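# Move the carton-filled bin from low rack to top shelf

## Task

Take the bin holding three small cartons off the low rack and set it on the top shelf of the shelving unit, with its entire bottom resting on that shelf and all three cartons upright inside it. Then release it and back the robot away. The robot must not topple or be left leaning, or the task fails. The result only counts if the bin and cartons stay put without the robot holding them.

## Robot and tools

ROBOT. A LinearBot: an omnidirectional wheeled base with a column about 1.75 m high. A carriage slides along the column over 1.0 m of travel (lift_m) and carries two identical six-joint arms, each ending in a two-finger gripper. The arm bases sit 0.27 m ahead of the column and 0.33 m to each side, at roughly 0.57 m + lift_m above the floor; some carriage parts hang about 0.15 m lower. A hand can reach 0.78 m from its shoulder but only about 0.38 m below its arm base. The hand is about 0.16 m long, 0.1 m wide, 0.14 m with fingers open. Parked arm: joints 1 to 6 = 0, 0.05, 0.05, 1.45, 0, 0; parked, the robot is about 0.95 m wide and 0.7 m long. Cameras: carriage_camera (fixed, forward, tilted ~20 degrees down), left_wrist_camera and right_wrist_camera (look out past the fingertips). Images are 672x504 pixels.

FRAMES. Base frame: origin on the floor below the base centre, x forward, y left, z up. left_hand and right_hand are the midpoints between each hand's pads, in the base frame; quat_wxyz rotates base axes into hand axes (hand z runs along the fingers, hand y is the opening direction; a hand pointing up with joints 1, 5, 6 at 0 reads 1, 0, 0, 0). The odometry frame is the base frame where the scene began; base_odometry integrates wheel rotation, so wheel slip shows up as travel. Heading is positive leftward, range -3.142 to 3.142.

execute_actions. Arguments: actions (a list holding one action or none; empty just reports state and images) and cameras (a list of carriage_camera, left_wrist_camera, right_wrist_camera or all; omitted, null or all gives every camera, [] gives none). An action may contain base, joints, or both; all its motions begin together and may finish separately; one action lasts at most 15 s.
- base: exactly one key, each a relative offset from where the base last reported itself. translate_m: metres along x, forward positive, -2 to 2. strafe_m: metres along y, left positive, -2 to 2. rotate_rad: radians about z, counter-clockwise positive, -6.3 to 6.3.
- joints: a single object of absolute targets keyed by joint name; each arm has its own names, and you list only those you want to move. lift_m 0 to 1 m (up to 0.3 m/s). For each arm (left_ or right_ prefix): joint1_rad -2.617 to 3.054, swing about vertical, 0 forward, positive to the left; joint2_rad 0 to 3.141, shoulder, 0 upper arm pointing back level, 1.57 vertical, 3.14 pointing forward level; joint3_rad 0 to 3.141, elbow, 0 folded, 3.14 straight; joint4_rad -1.57 to 1.57, wrist pitch, positive lifts the fingertips; joint5_rad -1.57 to 1.57, wrist yaw, positive swings fingertips to the right (opposite sense to joint1); joint6_rad -2.094 to 2.094, roll about the finger axis, positive clockwise viewed from the forearm; gripper_m 0 to 0.093 m, gap between pads. Joints 1-3 move up to 1.8 rad/s, 4-6 up to 2.7 rad/s. Done tolerances: lift 0.004, joint1/5/6 0.02, joint2/3 0.055, joint4 0.04, gripper 0.004.
A joint or base omitted from an action may keep pushing to its previous target unseen. An unknown key or out-of-range number rejects the whole call without motion. If a result reports a stop, the rest of that reply's execute_actions, wait and finished_scene calls are skipped.

wait: seconds (0 to 10); commands nothing, returns state and images. zoom_image: camera plus region [x0, y0, x1, y1] in pixels of that camera's latest full image, (0,0) top-left, at most 504 by 504. read_manual: section "licences" only; no motion. finished_scene: scene (integer); ends the scene permanently once the last command has been held, and reports success.

RESULTS. A pictures line names the images in order. base_status and joint_status per motion: done (for the base, wheels turned the commanded amount even if slipping); off_target (stopped short, maybe still pushing; normal for a gripper holding something); contact_stop or time_out (target dropped, holds where it halted); joint command not followed, with a cause line, and not_followed per joint: a self-collision check refused that arm's targets (gripper still acts) and may retry them each action; limit_stop_at_motor_heat (resend the target). on_its_own covers things not commanded; its held at value is a target, not a position. motor_effort gives percent of maximum, positive toward larger joint values, peak in brackets; readings carry fixed bias up to a few points plus half the value, and noise. Lift effort grows with load; if it keeps dropping while lowering, the hand or load is resting on something. drive_wheels (ignore sign) staying higher at rest than after free driving means the base is pressing on something. Motor temperatures list each arm's joints. ARM HIT means an arm struck the robot hard.

CAUTIONS. The robot cannot right itself after falling, and nothing shows a lean except images; risk rises with a high carriage, extended arms, loads, pulling, or abrupt drive stops. Both arms stretched forward with ~1.5 kg each can tip it. A level hand drops 10 to 17 cm under 1 kg, and a fully extended arm may not raise 1 kg; hand readings drift at long reach. Gripper force is about 45-60 N per pad. Contact stops on base and lift arrive late or not at all; arms have none and spring to target when freed. After a blocked drive, back off about 0.2 m (or turn back), again if still pressed; such a move may falsely stop, so retry. Never reverse into a table edge the column could strike. Keep the arms from hitting or pressing on each other; to untangle a refused arm, move only it away first, then the other in a later action. Extended arms heat fast: MOTOR HOT from 75 °C, a 10 s arm stop at 90 °C, and at 100 °C the arm goes limp and drops. Loose objects may get brief random shoves. Avoid drops, slams and hard pushes.

Each tool is called after ">>>" by a JSON object that holds its "method" and its "body", one argument or row to a line.

## Session

>>> {"method": "execute_actions", "body": {
  "actions": []
}}

Scene clock: 0.00 s.
Motor temperatures (°C, as the motors report them): left_arm=[29 29 28 30 30 29] | right_arm=[30 30 31 28 30 27]
base_odometry: x=+0.000 y=+0.000 heading=+0.000 (m, m, rad; odometry frame)
base_status: not commanded
joint_positions: lift_m=+0.300 left_joint1_rad=-0.023 left_joint2_rad=+0.040 left_joint3_rad=+0.017 left_joint4_rad=+1.391 left_joint5_rad=+0.003 left_joint6_rad=+0.008 left_gripper_m=+0.094 right_joint1_rad=-0.018 right_joint2_rad=+0.067 right_joint3_rad=+0.074 right_joint4_rad=+1.429 right_joint5_rad=+0.026 right_joint6_rad=+0.043 right_gripper_m=+0.095
joint_status: not commanded
motor_effort: lift_m=+23 drive_wheels=+2 (%)
left_hand: x=+0.3178 y=+0.3085 z=+1.3145 quat_wxyz=(+0.995, +0.003, +0.101, -0.008) (m; base frame)
right_hand: x=+0.3001 y=-0.3152 z=+1.3316 quat_wxyz=(+0.998, +0.015, +0.067, +0.011) (m; base frame)
pictures: carriage_camera, left_wrist_camera, right_wrist_camera
Images, in order (width x height): carriage_camera 672x504, left_wrist_camera 672x504, right_wrist_camera 672x504.

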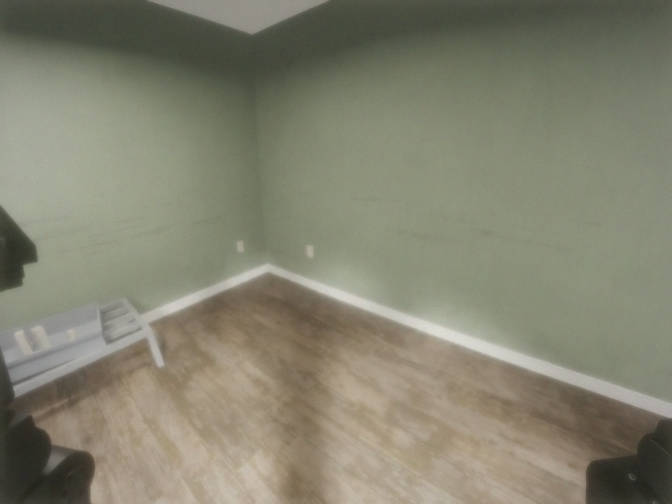

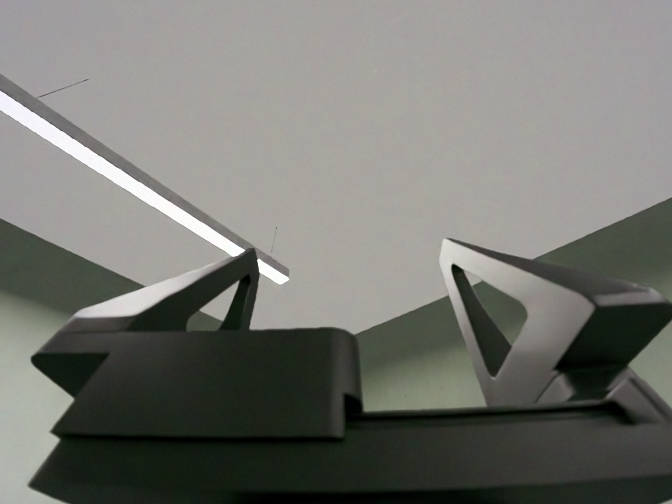

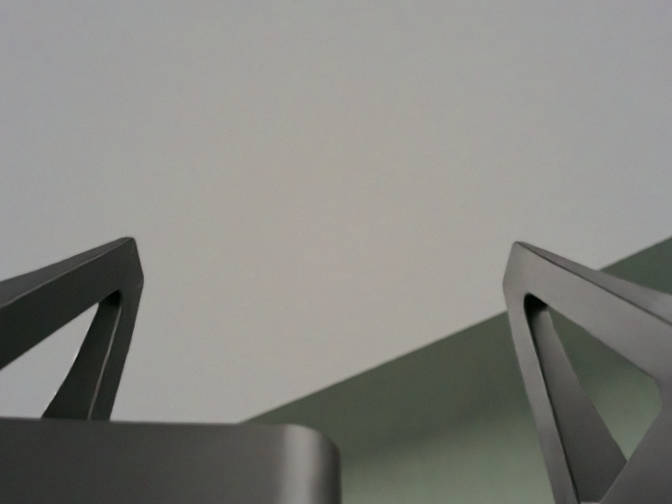

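>>> {"method": "execute_actions", "body": {
  "actions": [
    {"base":{"rotate_rad":1.0}}
  ],
  "cameras": ["carriage_camera"]
}}

Scene clock: 4.43 s.
Motor temperatures (°C, as the motors report them): left_arm=[29 29 29 30 30 29] | right_arm=[30 31 31 28 30 27]
base_odometry: x=+0.000 y=+0.000 heading=+1.000 (m, m, rad; odometry frame)
base_status: done
joint_positions: lift_m=+0.300 left_joint1_rad=-0.023 left_joint2_rad=+0.040 left_joint3_rad=+0.017 left_joint4_rad=+1.391 left_joint5_rad=+0.003 left_joint6_rad=+0.008 left_gripper_m=+0.094 right_joint1_rad=-0.018 right_joint2_rad=+0.067 right_joint3_rad=+0.074 right_joint4_rad=+1.429 right_joint5_rad=+0.026 right_joint6_rad=+0.043 right_gripper_m=+0.095
joint_status: not commanded
motor_effort: lift_m=+23(23) drive_wheels=+7(21) (%)
left_hand: x=+0.3178 y=+0.3085 z=+1.3145 quat_wxyz=(+0.995, +0.003, +0.101, -0.008) (m; base frame)
right_hand: x=+0.3002 y=-0.3152 z=+1.3316 quat_wxyz=(+0.998, +0.015, +0.067, +0.011) (m; base frame)
pictures: carriage_camera
Images, in order (width x height): carriage_camera 672x504.

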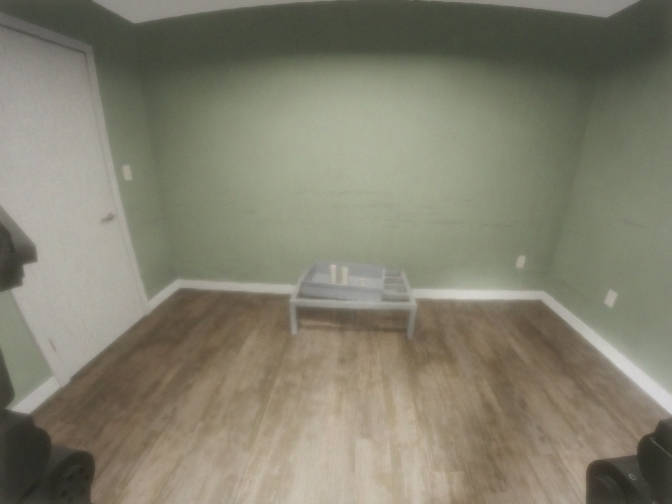

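>>> {"method": "zoom_image", "body": {
  "camera": "carriage_camera",
  "region": [270, 240, 440, 350]
}}

>>> {"method": "execute_actions", "body": {
  "actions": [
    {"base":{"rotate_rad":1.6}}
  ],
  "cameras": ["carriage_camera"]
}}

>>> {"method": "execute_actions", "body": {
  "actions": [
    {"base":{"rotate_rad":1.6}}
  ],
  "cameras": ["carriage_camera"]
}}

Region (270, 240, 440, 350) of carriage_camera's 672x504 image, scaled by 2.965, with more detail than that image has; it fills the top 326 rows of this view, and the rest is white.

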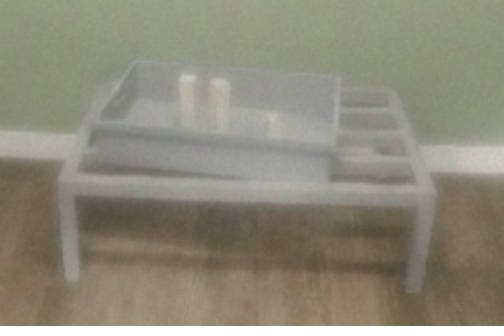

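Scene clock: 10.77 s.
Motor temperatures (°C, as the motors report them): left_arm=[29 29 29 30 30 29] | right_arm=[30 31 32 28 30 27]
base_odometry: x=+0.000 y=+0.000 heading=+2.599 (m, m, rad; odometry frame)
base_status: done
joint_positions: lift_m=+0.300 left_joint1_rad=-0.023 left_joint2_rad=+0.040 left_joint3_rad=+0.017 left_joint4_rad=+1.391 left_joint5_rad=+0.003 left_joint6_rad=+0.008 left_gripper_m=+0.094 right_joint1_rad=-0.018 right_joint2_rad=+0.067 right_joint3_rad=+0.074 right_joint4_rad=+1.428 right_joint5_rad=+0.026 right_joint6_rad=+0.043 right_gripper_m=+0.095
joint_status: not commanded
motor_effort: lift_m=+23(23) drive_wheels=+7(15) (%)
left_hand: x=+0.3178 y=+0.3085 z=+1.3145 quat_wxyz=(+0.995, +0.003, +0.101, -0.008) (m; base frame)
right_hand: x=+0.3004 y=-0.3152 z=+1.3316 quat_wxyz=(+0.998, +0.015, +0.067, +0.011) (m; base frame)
pictures: carriage_camera
Images, in order (width x height): carriage_camera 672x504.

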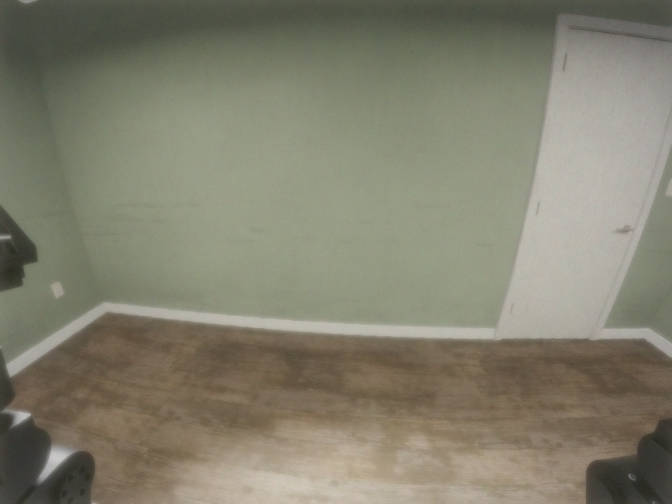

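Scene clock: 13.90 s.
Motor temperatures (°C, as the motors report them): left_arm=[29 29 30 30 30 29] | right_arm=[30 31 33 28 30 27]
base_odometry: x=+0.000 y=+0.000 heading=-2.085 (m, m, rad; odometry frame)
base_status: done
joint_positions: lift_m=+0.300 left_joint1_rad=-0.023 left_joint2_rad=+0.040 left_joint3_rad=+0.017 left_joint4_rad=+1.391 left_joint5_rad=+0.003 left_joint6_rad=+0.008 left_gripper_m=+0.094 right_joint1_rad=-0.018 right_joint2_rad=+0.067 right_joint3_rad=+0.074 right_joint4_rad=+1.428 right_joint5_rad=+0.026 right_joint6_rad=+0.043 right_gripper_m=+0.095
joint_status: not commanded
motor_effort: lift_m=+23(23) drive_wheels=+7(13) (%)
left_hand: x=+0.3178 y=+0.3085 z=+1.3145 quat_wxyz=(+0.995, +0.003, +0.101, -0.008) (m; base frame)
right_hand: x=+0.3005 y=-0.3152 z=+1.3316 quat_wxyz=(+0.998, +0.015, +0.068, +0.011) (m; base frame)
pictures: carriage_camera
Images, in order (width x height): carriage_camera 672x504.

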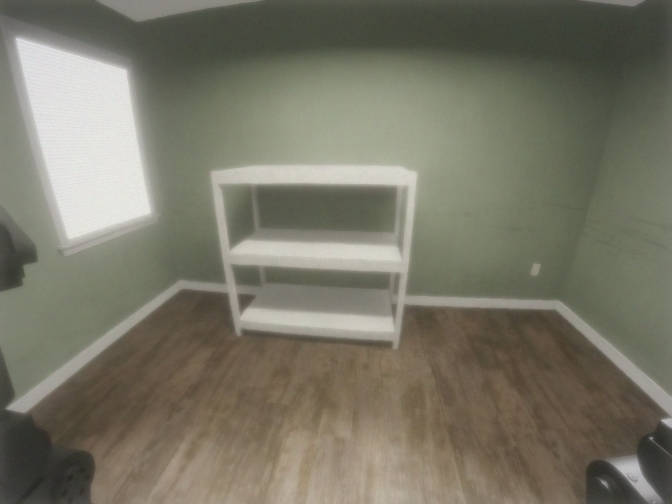

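>>> {"method": "execute_actions", "body": {
  "actions": [
    {"base":{"rotate_rad":3.04},"joints":{"lift_m":0.1}}
  ],
  "cameras": []
}}

>>> {"method": "execute_actions", "body": {
  "actions": [
    {"base":{"translate_m":1.0}}
  ],
  "cameras": ["carriage_camera"]
}}

Scene clock: 39.73 s.
Motor temperatures (°C, as the motors report them): left_arm=[29 30 33 30 30 29] | right_arm=[30 32 35 28 30 27]
base_odometry: x=+0.000 y=+0.000 heading=+0.955 (m, m, rad; odometry frame)
base_status: done
joint_positions: lift_m=+0.100 left_joint1_rad=-0.023 left_joint2_rad=+0.040 left_joint3_rad=+0.017 left_joint4_rad=+1.391 left_joint5_rad=+0.003 left_joint6_rad=+0.008 left_gripper_m=+0.094 right_joint1_rad=-0.018 right_joint2_rad=+0.067 right_joint3_rad=+0.074 right_joint4_rad=+1.425 right_joint5_rad=+0.026 right_joint6_rad=+0.043 right_gripper_m=+0.095
joint_status: all done
motor_effort: lift_m=+22(22) drive_wheels=+7(16) (%)
left_hand: x=+0.3179 y=+0.3085 z=+1.1146 quat_wxyz=(+0.995, +0.003, +0.101, -0.008) (m; base frame)
right_hand: x=+0.3012 y=-0.3152 z=+1.1316 quat_wxyz=(+0.997, +0.015, +0.069, +0.011) (m; base frame)
pictures: none
No camera images: the call's "cameras" was empty. Leave "cameras" out to get every camera's image.

Scene clock: 44.00 s.
Motor temperatures (°C, as the motors report them): left_arm=[29 30 33 30 30 29] | right_arm=[30 32 35 28 30 27]
base_odometry: x=+0.576 y=+0.817 heading=+0.956 (m, m, rad; odometry frame)
base_status: done
joint_positions: lift_m=+0.100 left_joint1_rad=-0.023 left_joint2_rad=+0.040 left_joint3_rad=+0.017 left_joint4_rad=+1.390 left_joint5_rad=+0.003 left_joint6_rad=+0.008 left_gripper_m=+0.094 right_joint1_rad=-0.018 right_joint2_rad=+0.067 right_joint3_rad=+0.074 right_joint4_rad=+1.426 right_joint5_rad=+0.026 right_joint6_rad=+0.043 right_gripper_m=+0.095
joint_status: not commanded
motor_effort: lift_m=+22(22) drive_wheels=-8(22) (%)
left_hand: x=+0.3180 y=+0.3085 z=+1.1146 quat_wxyz=(+0.995, +0.003, +0.101, -0.008) (m; base frame)
right_hand: x=+0.3010 y=-0.3152 z=+1.1317 quat_wxyz=(+0.997, +0.015, +0.069, +0.011) (m; base frame)
pictures: carriage_camera
Images, in order (width x height): carriage_camera 672x504.

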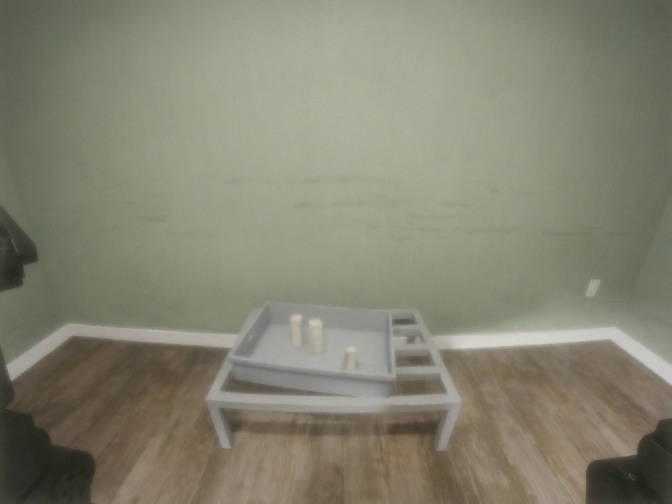

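>>> {"method": "zoom_image", "body": {
  "camera": "carriage_camera",
  "region": [200, 290, 480, 460]
}}

Region (200, 290, 480, 460) of carriage_camera's 672x504 image, scaled by 1.800, with more detail than that image has; it fills the top 306 rows of this view, and the rest is white.

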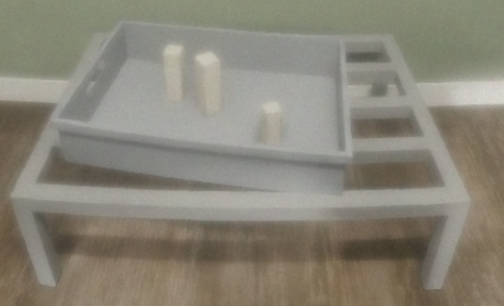

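>>> {"method": "execute_actions", "body": {
  "actions": [
    {"base":{"rotate_rad":-0.13},"joints":{"lift_m":0.22,"left_joint1_rad":0,"left_joint2_rad":2.62,"left_joint3_rad":1.22,"left_joint4_rad":-0.17,"right_joint1_rad":0,"right_joint2_rad":2.62,"right_joint3_rad":1.22,"right_joint4_rad":-0.17}}
  ],
  "cameras": []
}}

>>> {"method": "execute_actions", "body": {
  "actions": [
    {"base":{"strafe_m":0.21}}
  ],
  "cameras": []
}}

>>> {"method": "execute_actions", "body": {
  "actions": [
    {"base":{"translate_m":0.4}}
  ]
}}

Scene clock: 77.03 s.
Motor temperatures (°C, as the motors report them): left_arm=[29 31 35 30 30 29] | right_arm=[30 33 36 28 30 27]
base_odometry: x=+0.576 y=+0.817 heading=+0.826 (m, m, rad; odometry frame)
base_status: done
joint_positions: lift_m=+0.220 left_joint1_rad=-0.006 left_joint2_rad=+2.612 left_joint3_rad=+1.217 left_joint4_rad=-0.161 left_joint5_rad=+0.003 left_joint6_rad=+0.008 left_gripper_m=+0.094 right_joint1_rad=-0.007 right_joint2_rad=+2.615 right_joint3_rad=+1.209 right_joint4_rad=-0.172 right_joint5_rad=+0.026 right_joint6_rad=+0.043 right_gripper_m=+0.095
joint_status: all done
motor_effort: lift_m=+22(31) drive_wheels=+5(20) (%)
left_hand: x=+0.6193 y=+0.3074 z=+0.5855 quat_wxyz=(+0.007, +0.007, +1.000, -0.001) (m; base frame)
right_hand: x=+0.6122 y=-0.3171 z=+0.5840 quat_wxyz=(-0.003, +0.025, +1.000, -0.013) (m; base frame)
pictures: none
No camera images: the call's "cameras" was empty. Leave "cameras" out to get every camera's image.

Scene clock: 79.17 s.
Motor temperatures (°C, as the motors report them): left_arm=[29 32 35 30 30 29] | right_arm=[30 34 36 28 30 27]
base_odometry: x=+0.422 y=+0.960 heading=+0.826 (m, m, rad; odometry frame)
base_status: done
joint_positions: lift_m=+0.220 left_joint1_rad=-0.002 left_joint2_rad=+2.612 left_joint3_rad=+1.217 left_joint4_rad=-0.161 left_joint5_rad=+0.003 left_joint6_rad=+0.008 left_gripper_m=+0.094 right_joint1_rad=-0.002 right_joint2_rad=+2.615 right_joint3_rad=+1.209 right_joint4_rad=-0.172 right_joint5_rad=+0.026 right_joint6_rad=+0.043 right_gripper_m=+0.095
joint_status: not commanded
motor_effort: lift_m=+22(22) drive_wheels=-4(25) (%)
left_hand: x=+0.6193 y=+0.3090 z=+0.5855 quat_wxyz=(+0.007, +0.005, +1.000, -0.001) (m; base frame)
right_hand: x=+0.6122 y=-0.3154 z=+0.5840 quat_wxyz=(-0.003, +0.023, +1.000, -0.013) (m; base frame)
pictures: none
No camera images: the call's "cameras" was empty. Leave "cameras" out to get every camera's image.

Scene clock: 81.97 s.
Motor temperatures (°C, as the motors report them): left_arm=[29 33 34 30 30 29] | right_arm=[30 35 36 28 30 27]
base_odometry: x=+0.693 y=+1.255 heading=+0.827 (m, m, rad; odometry frame)
base_status: done
joint_positions: lift_m=+0.220 left_joint1_rad=-0.002 left_joint2_rad=+2.612 left_joint3_rad=+1.217 left_joint4_rad=-0.162 left_joint5_rad=+0.003 left_joint6_rad=+0.008 left_gripper_m=+0.094 right_joint1_rad=-0.002 right_joint2_rad=+2.615 right_joint3_rad=+1.209 right_joint4_rad=-0.171 right_joint5_rad=+0.026 right_joint6_rad=+0.043 right_gripper_m=+0.095
joint_status: not commanded
motor_effort: lift_m=+22(22) drive_wheels=-8(17) (%)
left_hand: x=+0.6192 y=+0.3090 z=+0.5855 quat_wxyz=(+0.007, +0.005, +1.000, -0.001) (m; base frame)
right_hand: x=+0.6124 y=-0.3154 z=+0.5840 quat_wxyz=(-0.002, +0.023, +1.000, -0.013) (m; base frame)
pictures: carriage_camera, left_wrist_camera, right_wrist_camera
Images, in order (width x height): carriage_camera 672x504, left_wrist_camera 672x504, right_wrist_camera 672x504.

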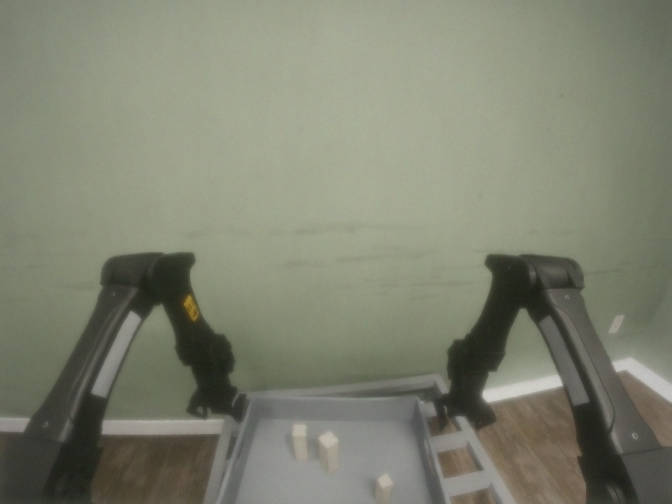

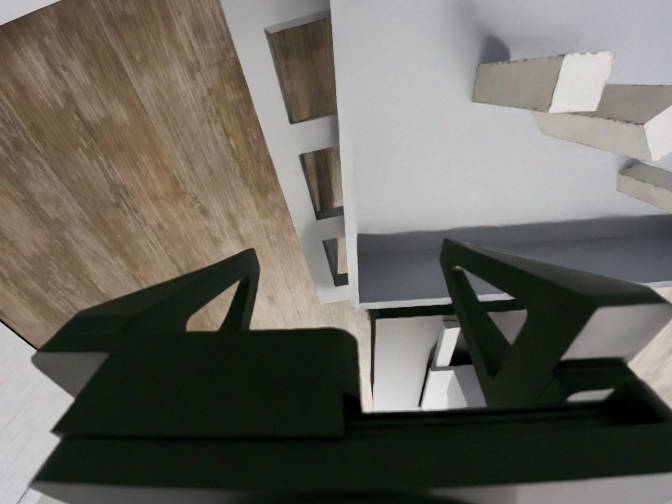

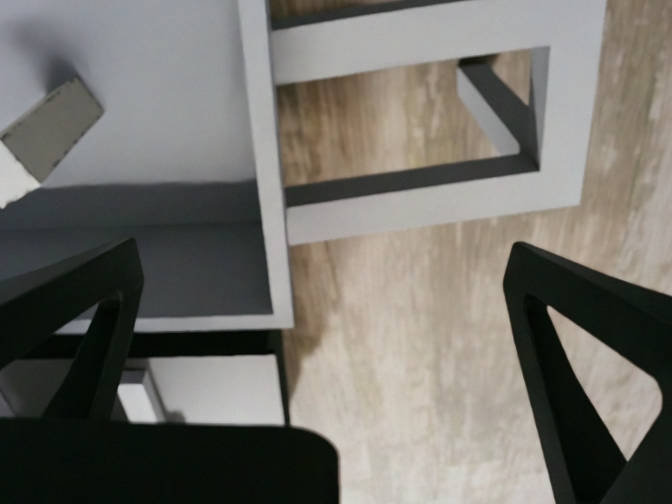

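>>> {"method": "execute_actions", "body": {
  "actions": [
    {"base":{"translate_m":0.03},"joints":{"lift_m":0.09}}
  ]
}}

Scene clock: 86.77 s.
Motor temperatures (°C, as the motors report them): left_arm=[29 35 34 30 30 29] | right_arm=[30 37 36 28 30 27]
base_odometry: x=+0.713 y=+1.277 heading=+0.828 (m, m, rad; odometry frame)
base_status: done
joint_positions: lift_m=+0.090 left_joint1_rad=-0.002 left_joint2_rad=+2.611 left_joint3_rad=+1.217 left_joint4_rad=-0.163 left_joint5_rad=+0.003 left_joint6_rad=+0.008 left_gripper_m=+0.094 right_joint1_rad=-0.002 right_joint2_rad=+2.615 right_joint3_rad=+1.209 right_joint4_rad=-0.169 right_joint5_rad=+0.026 right_joint6_rad=+0.043 right_gripper_m=+0.095
joint_status: all done
motor_effort: lift_m=+22(22) drive_wheels=-6(17) (%)
left_hand: x=+0.6191 y=+0.3090 z=+0.4558 quat_wxyz=(+0.007, +0.005, +1.000, -0.001) (m; base frame)
right_hand: x=+0.6126 y=-0.3154 z=+0.4537 quat_wxyz=(-0.002, +0.023, +1.000, -0.013) (m; base frame)
pictures: carriage_camera, left_wrist_camera, right_wrist_camera
Images, in order (width x height): carriage_camera 672x504, left_wrist_camera 672x504, right_wrist_camera 672x504.

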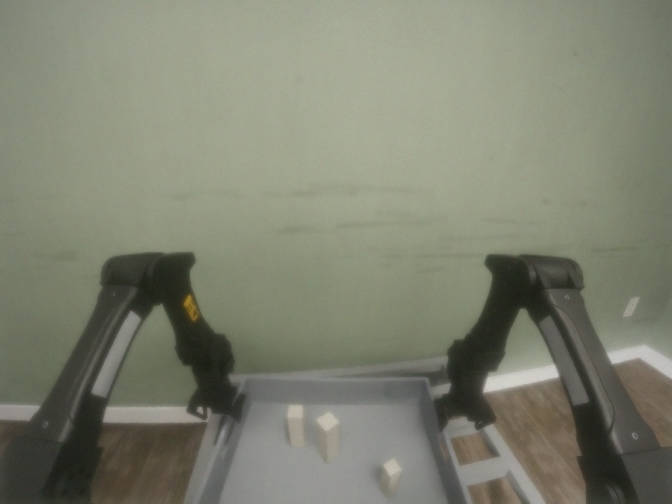

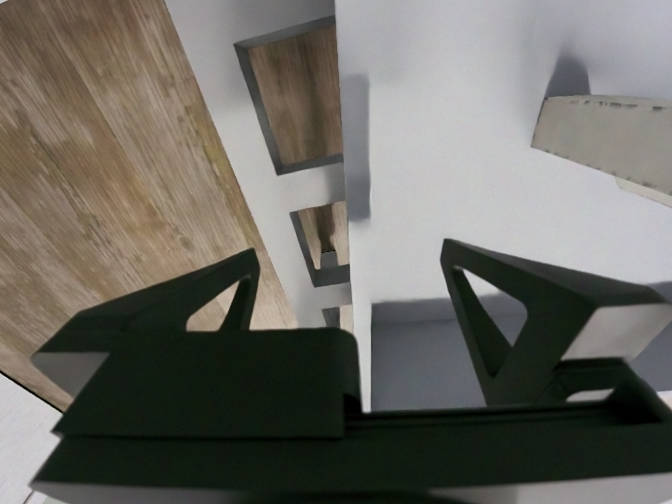

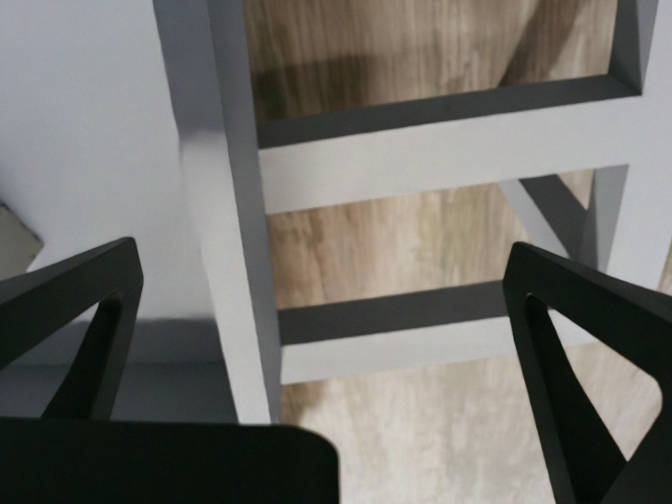

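>>> {"method": "execute_actions", "body": {
  "actions": [
    {"joints":{"lift_m":0.06,"left_joint1_rad":-0.03,"left_joint6_rad":-0.03,"right_joint1_rad":0.09,"right_joint6_rad":0.09,"right_joint5_rad":0}}
  ]
}}

Scene clock: 95.57 s.
Motor temperatures (°C, as the motors report them): left_arm=[29 38 34 30 30 29] | right_arm=[30 40 35 28 30 27]
base_odometry: x=+0.713 y=+1.277 heading=+0.827 (m, m, rad; odometry frame)
base_status: not commanded
joint_positions: lift_m=+0.060 left_joint1_rad=-0.029 left_joint2_rad=+2.614 left_joint3_rad=+1.217 left_joint4_rad=-0.164 left_joint5_rad=+0.003 left_joint6_rad=-0.024 left_gripper_m=+0.094 right_joint1_rad=+0.096 right_joint2_rad=+2.617 right_joint3_rad=+1.209 right_joint4_rad=-0.168 right_joint5_rad=+0.007 right_joint6_rad=+0.085 right_gripper_m=+0.095
joint_status: all done
motor_effort: lift_m=+22(23) drive_wheels=-5(6) (%)
left_hand: x=+0.6180 y=+0.2994 z=+0.4250 quat_wxyz=(+0.005, +0.003, +1.000, -0.002) (m; base frame)
right_hand: x=+0.6107 y=-0.2780 z=+0.4230 quat_wxyz=(-0.002, -0.005, +1.000, -0.004) (m; base frame)
pictures: carriage_camera, left_wrist_camera, right_wrist_camera
Images, in order (width x height): carriage_camera 672x504, left_wrist_camera 672x504, right_wrist_camera 672x504.

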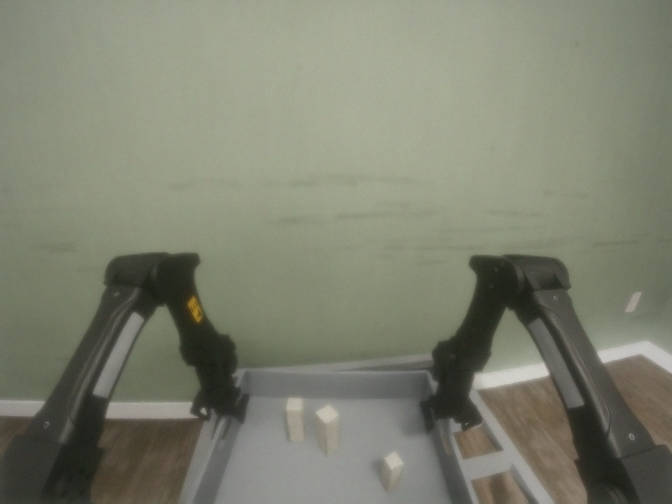

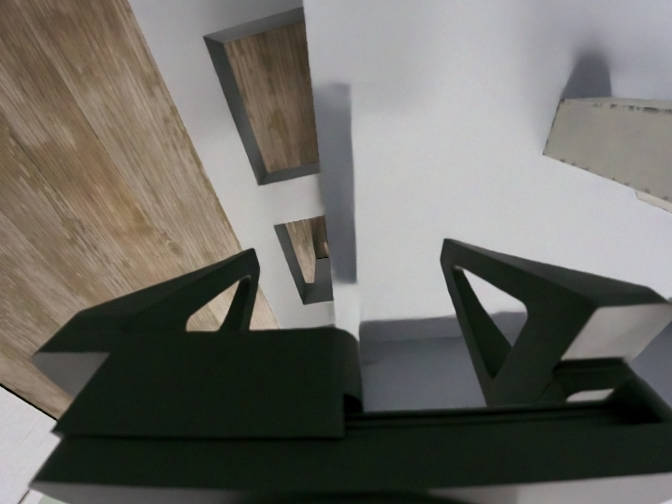

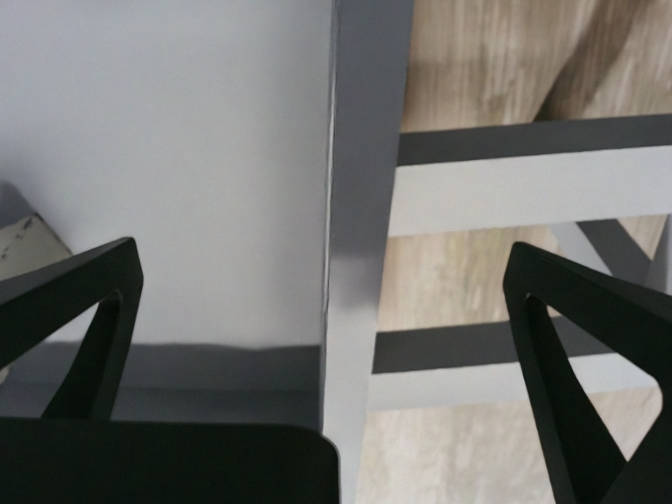

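>>> {"method": "execute_actions", "body": {
  "actions": [
    {"joints":{"lift_m":0.0,"left_joint1_rad":-0.015,"left_joint6_rad":0.0,"right_joint1_rad":0.07,"right_joint6_rad":0.06}}
  ]
}}

Scene clock: 99.73 s.
Motor temperatures (°C, as the motors report them): left_arm=[29 40 33 30 30 29] | right_arm=[30 41 35 28 30 27]
base_odometry: x=+0.713 y=+1.277 heading=+0.827 (m, m, rad; odometry frame)
base_status: not commanded
joint_positions: lift_m=+0.000 left_joint1_rad=-0.020 left_joint2_rad=+2.611 left_joint3_rad=+1.217 left_joint4_rad=-0.168 left_joint5_rad=+0.003 left_joint6_rad=-0.004 left_gripper_m=+0.094 right_joint1_rad=+0.073 right_joint2_rad=+2.619 right_joint3_rad=+1.209 right_joint4_rad=-0.167 right_joint5_rad=+0.006 right_joint6_rad=+0.063 right_gripper_m=+0.095
joint_status: all done
motor_effort: lift_m=+21(23) drive_wheels=-5(5) (%)
left_hand: x=+0.6181 y=+0.3027 z=+0.3662 quat_wxyz=(+0.005, +0.008, +1.000, -0.001) (m; base frame)
right_hand: x=+0.6109 y=-0.2860 z=+0.3626 quat_wxyz=(-0.003, -0.005, +1.000, -0.003) (m; base frame)
pictures: carriage_camera, left_wrist_camera, right_wrist_camera
Images, in order (width x height): carriage_camera 672x504, left_wrist_camera 672x504, right_wrist_camera 672x504.

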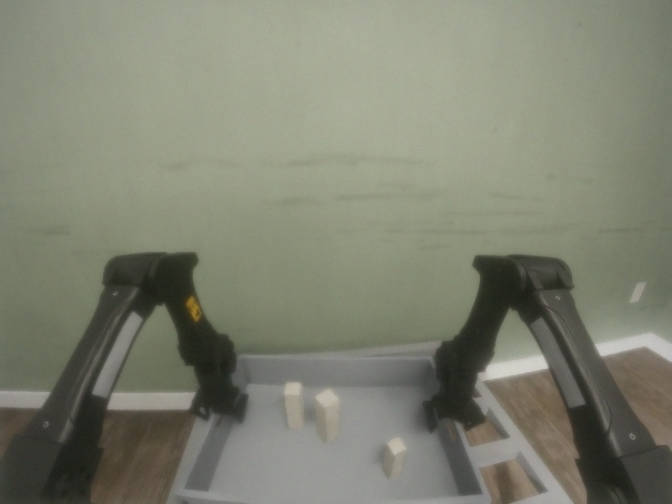

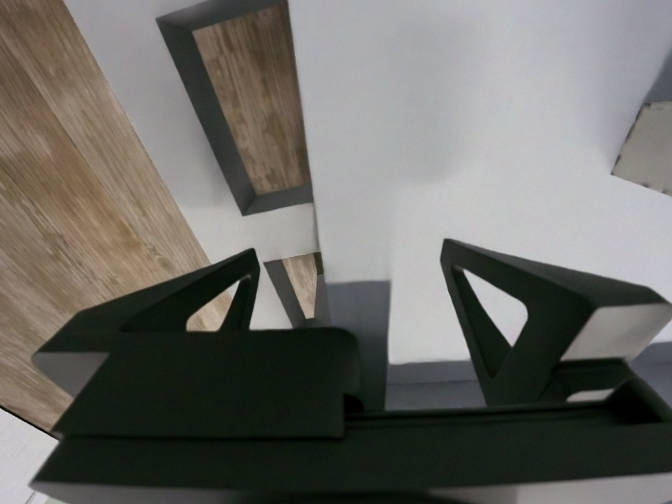

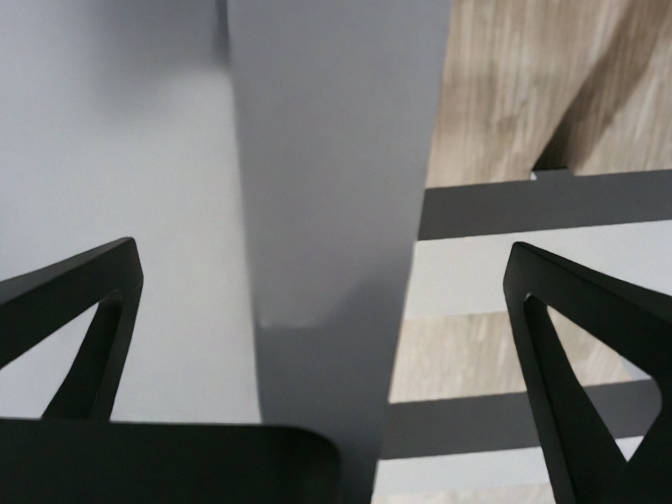

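>>> {"method": "execute_actions", "body": {
  "actions": [
    {"joints":{"left_gripper_m":0.0,"right_gripper_m":0.0}}
  ]
}}

Scene clock: 105.43 s.
Motor temperatures (°C, as the motors report them): left_arm=[29 41 33 30 30 29] | right_arm=[30 43 35 28 30 27]
base_odometry: x=+0.713 y=+1.277 heading=+0.827 (m, m, rad; odometry frame)
base_status: not commanded
joint_positions: lift_m=+0.000 left_joint1_rad=-0.014 left_joint2_rad=+2.611 left_joint3_rad=+1.217 left_joint4_rad=-0.168 left_joint5_rad=+0.029 left_joint6_rad=-0.019 left_gripper_m=+0.007 right_joint1_rad=+0.066 right_joint2_rad=+2.619 right_joint3_rad=+1.209 right_joint4_rad=-0.166 right_joint5_rad=-0.031 right_joint6_rad=+0.058 right_gripper_m=+0.008
joint_status: left_gripper_m off_target (ended at +0.007, target +0.000); right_gripper_m off_target (ended at +0.008, target +0.000)
motor_effort: lift_m=+21(21) drive_wheels=-5(5) (%)
left_hand: x=+0.6181 y=+0.3003 z=+0.3662 quat_wxyz=(+0.004, -0.003, +1.000, -0.015) (m; base frame)
right_hand: x=+0.6110 y=-0.2821 z=+0.3627 quat_wxyz=(-0.003, -0.004, +1.000, +0.015) (m; base frame)
pictures: carriage_camera, left_wrist_camera, right_wrist_camera
Images, in order (width x height): carriage_camera 672x504, left_wrist_camera 672x504, right_wrist_camera 672x504.

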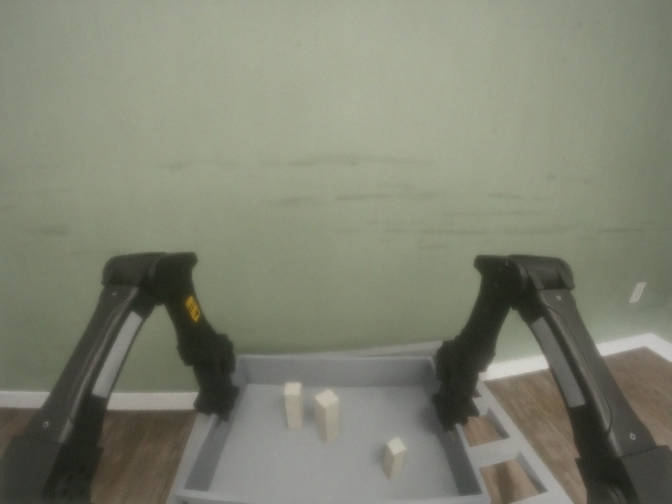

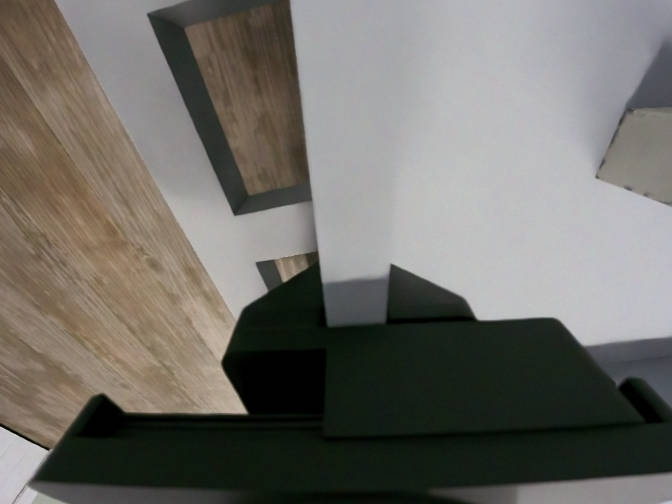

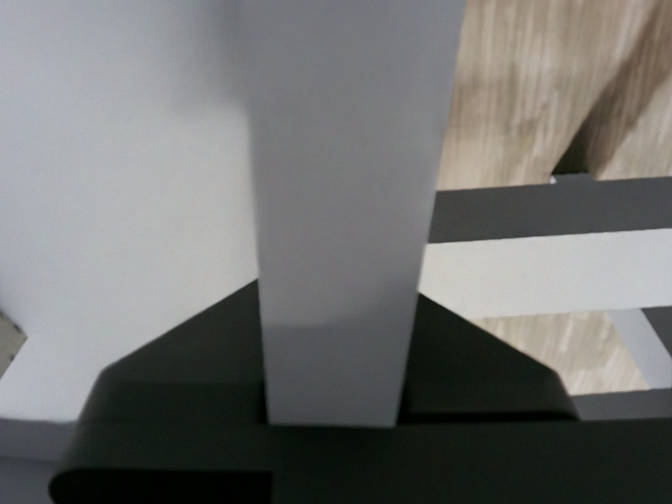

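Gripped at 7–8 mm. Lift a bit.

>>> {"method": "execute_actions", "body": {
  "actions": [
    {"joints":{"lift_m":0.12}}
  ]
}}

Scene clock: 108.90 s.
Motor temperatures (°C, as the motors report them): left_arm=[29 42 33 30 30 29] | right_arm=[30 44 35 28 30 27]
base_odometry: x=+0.713 y=+1.277 heading=+0.827 (m, m, rad; odometry frame)
base_status: not commanded
joint_positions: lift_m=+0.120 left_joint1_rad=-0.014 left_joint2_rad=+2.638 left_joint3_rad=+1.217 left_joint4_rad=-0.160 left_joint5_rad=+0.031 left_joint6_rad=-0.019 left_gripper_m=+0.007 right_joint1_rad=+0.066 right_joint2_rad=+2.645 right_joint3_rad=+1.209 right_joint4_rad=-0.158 right_joint5_rad=-0.032 right_joint6_rad=+0.057 right_gripper_m=+0.008
joint_status: all done
motor_effort: lift_m=+25(31) drive_wheels=+5(5) (%)
left_hand: x=+0.6105 y=+0.3002 z=+0.4768 quat_wxyz=(-0.005, -0.003, +1.000, -0.015) (m; base frame)
right_hand: x=+0.6038 y=-0.2823 z=+0.4738 quat_wxyz=(-0.012, -0.004, +1.000, +0.015) (m; base frame)
pictures: carriage_camera, left_wrist_camera, right_wrist_camera
Images, in order (width x height): carriage_camera 672x504, left_wrist_camera 672x504, right_wrist_camera 672x504.

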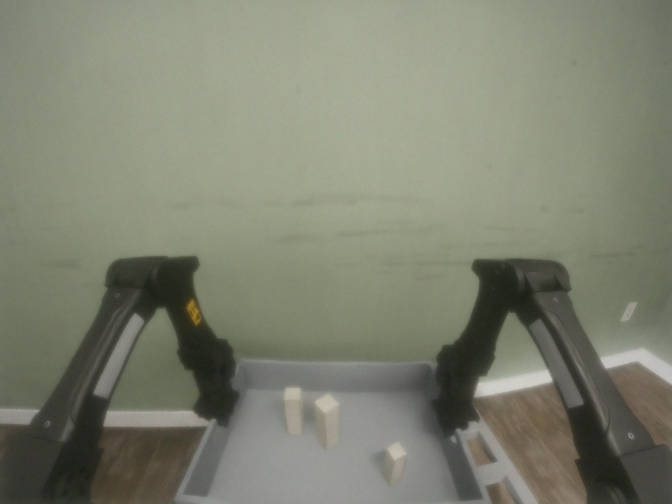

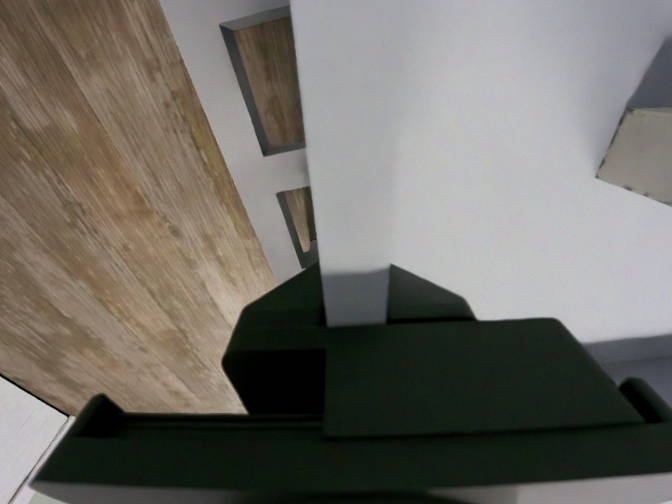

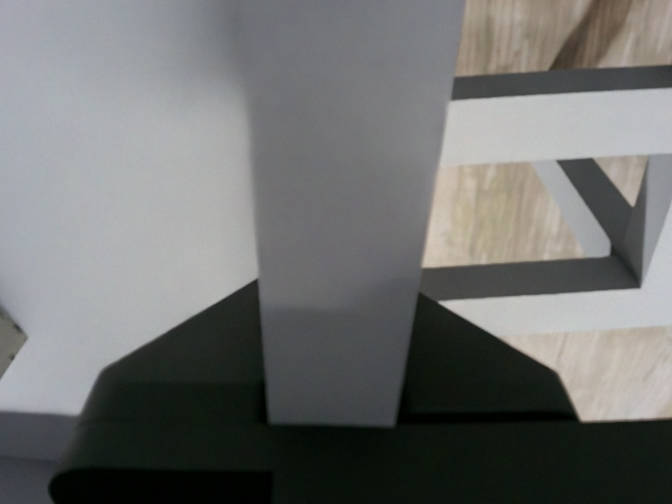

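>>> {"method": "execute_actions", "body": {
  "actions": [
    {"base":{"translate_m":-0.4}}
  ],
  "cameras": []
}}

>>> {"method": "execute_actions", "body": {
  "actions": [
    {"base":{"rotate_rad":-2.71}}
  ],
  "cameras": ["carriage_camera"]
}}

>>> {"method": "execute_actions", "body": {
  "actions": [
    {"base":{"translate_m":1.8},"joints":{"lift_m":0.5}}
  ],
  "cameras": ["carriage_camera"]
}}

Scene clock: 126.07 s.
Motor temperatures (°C, as the motors report them): left_arm=[29 48 32 30 30 29] | right_arm=[30 51 35 28 30 27]
base_odometry: x=+0.442 y=+0.982 heading=+0.828 (m, m, rad; odometry frame)
base_status: done
joint_positions: lift_m=+0.120 left_joint1_rad=-0.014 left_joint2_rad=+2.638 left_joint3_rad=+1.217 left_joint4_rad=-0.159 left_joint5_rad=+0.030 left_joint6_rad=-0.019 left_gripper_m=+0.007 right_joint1_rad=+0.066 right_joint2_rad=+2.645 right_joint3_rad=+1.209 right_joint4_rad=-0.157 right_joint5_rad=-0.032 right_joint6_rad=+0.057 right_gripper_m=+0.008
joint_status: not commanded
motor_effort: lift_m=+25(25) drive_wheels=-3(23) (%)
left_hand: x=+0.6106 y=+0.3001 z=+0.4768 quat_wxyz=(-0.005, -0.003, +1.000, -0.015) (m; base frame)
right_hand: x=+0.6041 y=-0.2822 z=+0.4738 quat_wxyz=(-0.012, -0.004, +1.000, +0.015) (m; base frame)
pictures: none
No camera images: the call's "cameras" was empty. Leave "cameras" out to get every camera's image.

Scene clock: 130.07 s.
Motor temperatures (°C, as the motors report them): left_arm=[29 49 32 30 30 29] | right_arm=[30 53 35 28 30 27]
base_odometry: x=+0.442 y=+0.982 heading=-1.882 (m, m, rad; odometry frame)
base_status: done
joint_positions: lift_m=+0.120 left_joint1_rad=-0.013 left_joint2_rad=+2.638 left_joint3_rad=+1.217 left_joint4_rad=-0.146 left_joint5_rad=+0.030 left_joint6_rad=-0.018 left_gripper_m=+0.007 right_joint1_rad=+0.067 right_joint2_rad=+2.645 right_joint3_rad=+1.209 right_joint4_rad=-0.144 right_joint5_rad=-0.031 right_joint6_rad=+0.058 right_gripper_m=+0.008
joint_status: not commanded
motor_effort: lift_m=+25(25) drive_wheels=+8(26) (%)
left_hand: x=+0.6139 y=+0.3005 z=+0.4768 quat_wxyz=(+0.002, -0.002, +1.000, -0.015) (m; base frame)
right_hand: x=+0.6072 y=-0.2820 z=+0.4738 quat_wxyz=(-0.006, -0.004, +1.000, +0.015) (m; base frame)
pictures: carriage_camera
Images, in order (width x height): carriage_camera 672x504.

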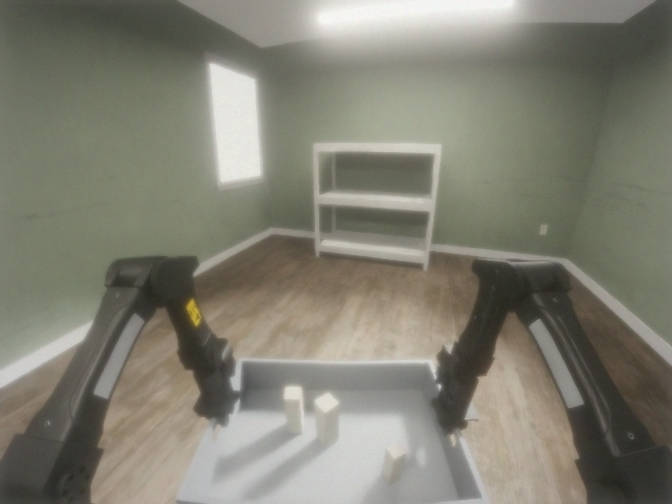

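Scene clock: 135.97 s.
Motor temperatures (°C, as the motors report them): left_arm=[29 51 32 30 30 29] | right_arm=[30 54 35 28 30 27]
base_odometry: x=-0.111 y=-0.730 heading=-1.883 (m, m, rad; odometry frame)
base_status: done
joint_positions: lift_m=+0.500 left_joint1_rad=-0.013 left_joint2_rad=+2.640 left_joint3_rad=+1.217 left_joint4_rad=-0.158 left_joint5_rad=+0.031 left_joint6_rad=-0.018 left_gripper_m=+0.007 right_joint1_rad=+0.067 right_joint2_rad=+2.645 right_joint3_rad=+1.209 right_joint4_rad=-0.158 right_joint5_rad=-0.031 right_joint6_rad=+0.058 right_gripper_m=+0.008
joint_status: all done
motor_effort: lift_m=+26(32) drive_wheels=-10(26) (%)
left_hand: x=+0.6105 y=+0.3003 z=+0.8562 quat_wxyz=(-0.005, -0.003, +1.000, -0.016) (m; base frame)
right_hand: x=+0.6039 y=-0.2822 z=+0.8538 quat_wxyz=(-0.012, -0.004, +1.000, +0.015) (m; base frame)
pictures: carriage_camera
Images, in order (width x height): carriage_camera 672x504.

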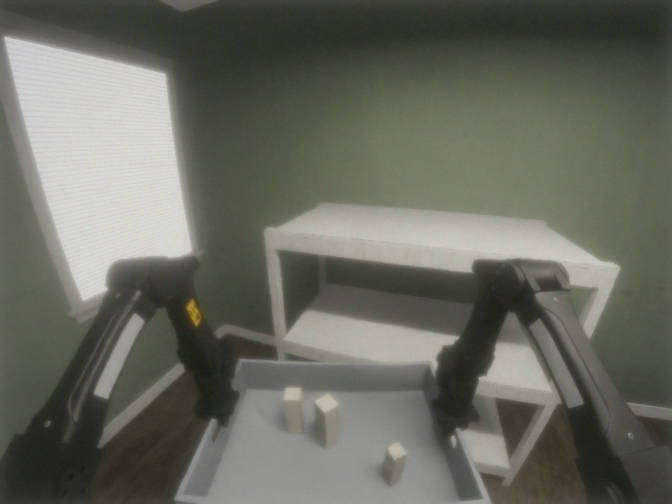

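>>> {"method": "execute_actions", "body": {
  "actions": [
    {"base":{"rotate_rad":-0.31},"joints":{"lift_m":1.0}}
  ]
}}

Scene clock: 141.47 s.
Motor temperatures (°C, as the motors report them): left_arm=[29 52 32 30 30 29] | right_arm=[30 56 34 28 30 27]
base_odometry: x=-0.111 y=-0.731 heading=-2.193 (m, m, rad; odometry frame)
base_status: done
joint_positions: lift_m=+1.000 left_joint1_rad=-0.014 left_joint2_rad=+2.638 left_joint3_rad=+1.217 left_joint4_rad=-0.159 left_joint5_rad=+0.030 left_joint6_rad=-0.019 left_gripper_m=+0.007 right_joint1_rad=+0.066 right_joint2_rad=+2.645 right_joint3_rad=+1.209 right_joint4_rad=-0.157 right_joint5_rad=-0.031 right_joint6_rad=+0.057 right_gripper_m=+0.008
joint_status: all done
motor_effort: lift_m=+26(32) drive_wheels=+12(10) (%)
left_hand: x=+0.6108 y=+0.3001 z=+1.3567 quat_wxyz=(-0.005, -0.003, +1.000, -0.015) (m; base frame)
right_hand: x=+0.6042 y=-0.2823 z=+1.3538 quat_wxyz=(-0.012, -0.004, +1.000, +0.015) (m; base frame)
pictures: carriage_camera, left_wrist_camera, right_wrist_camera
Images, in order (width x height): carriage_camera 672x504, left_wrist_camera 672x504, right_wrist_camera 672x504.

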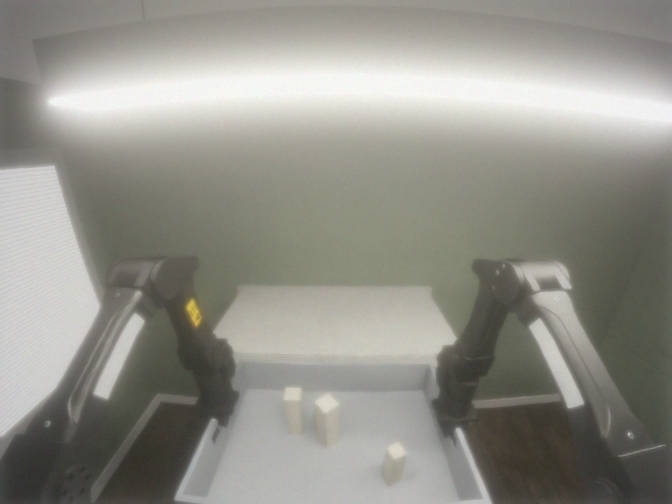

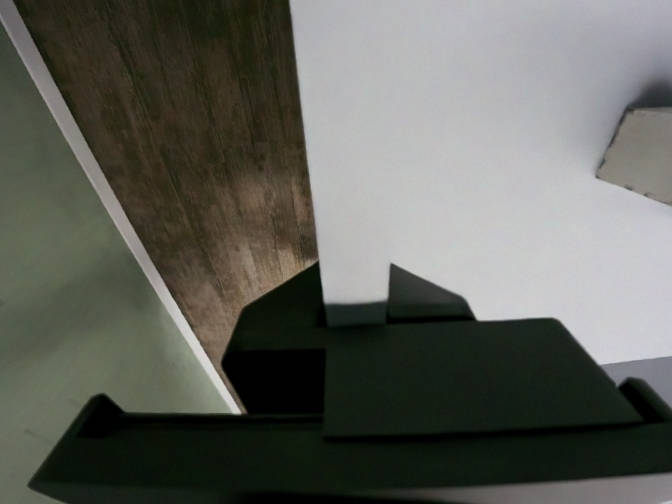

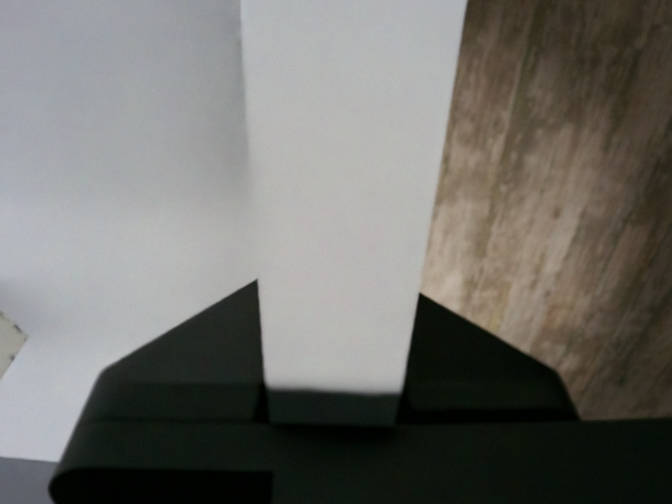

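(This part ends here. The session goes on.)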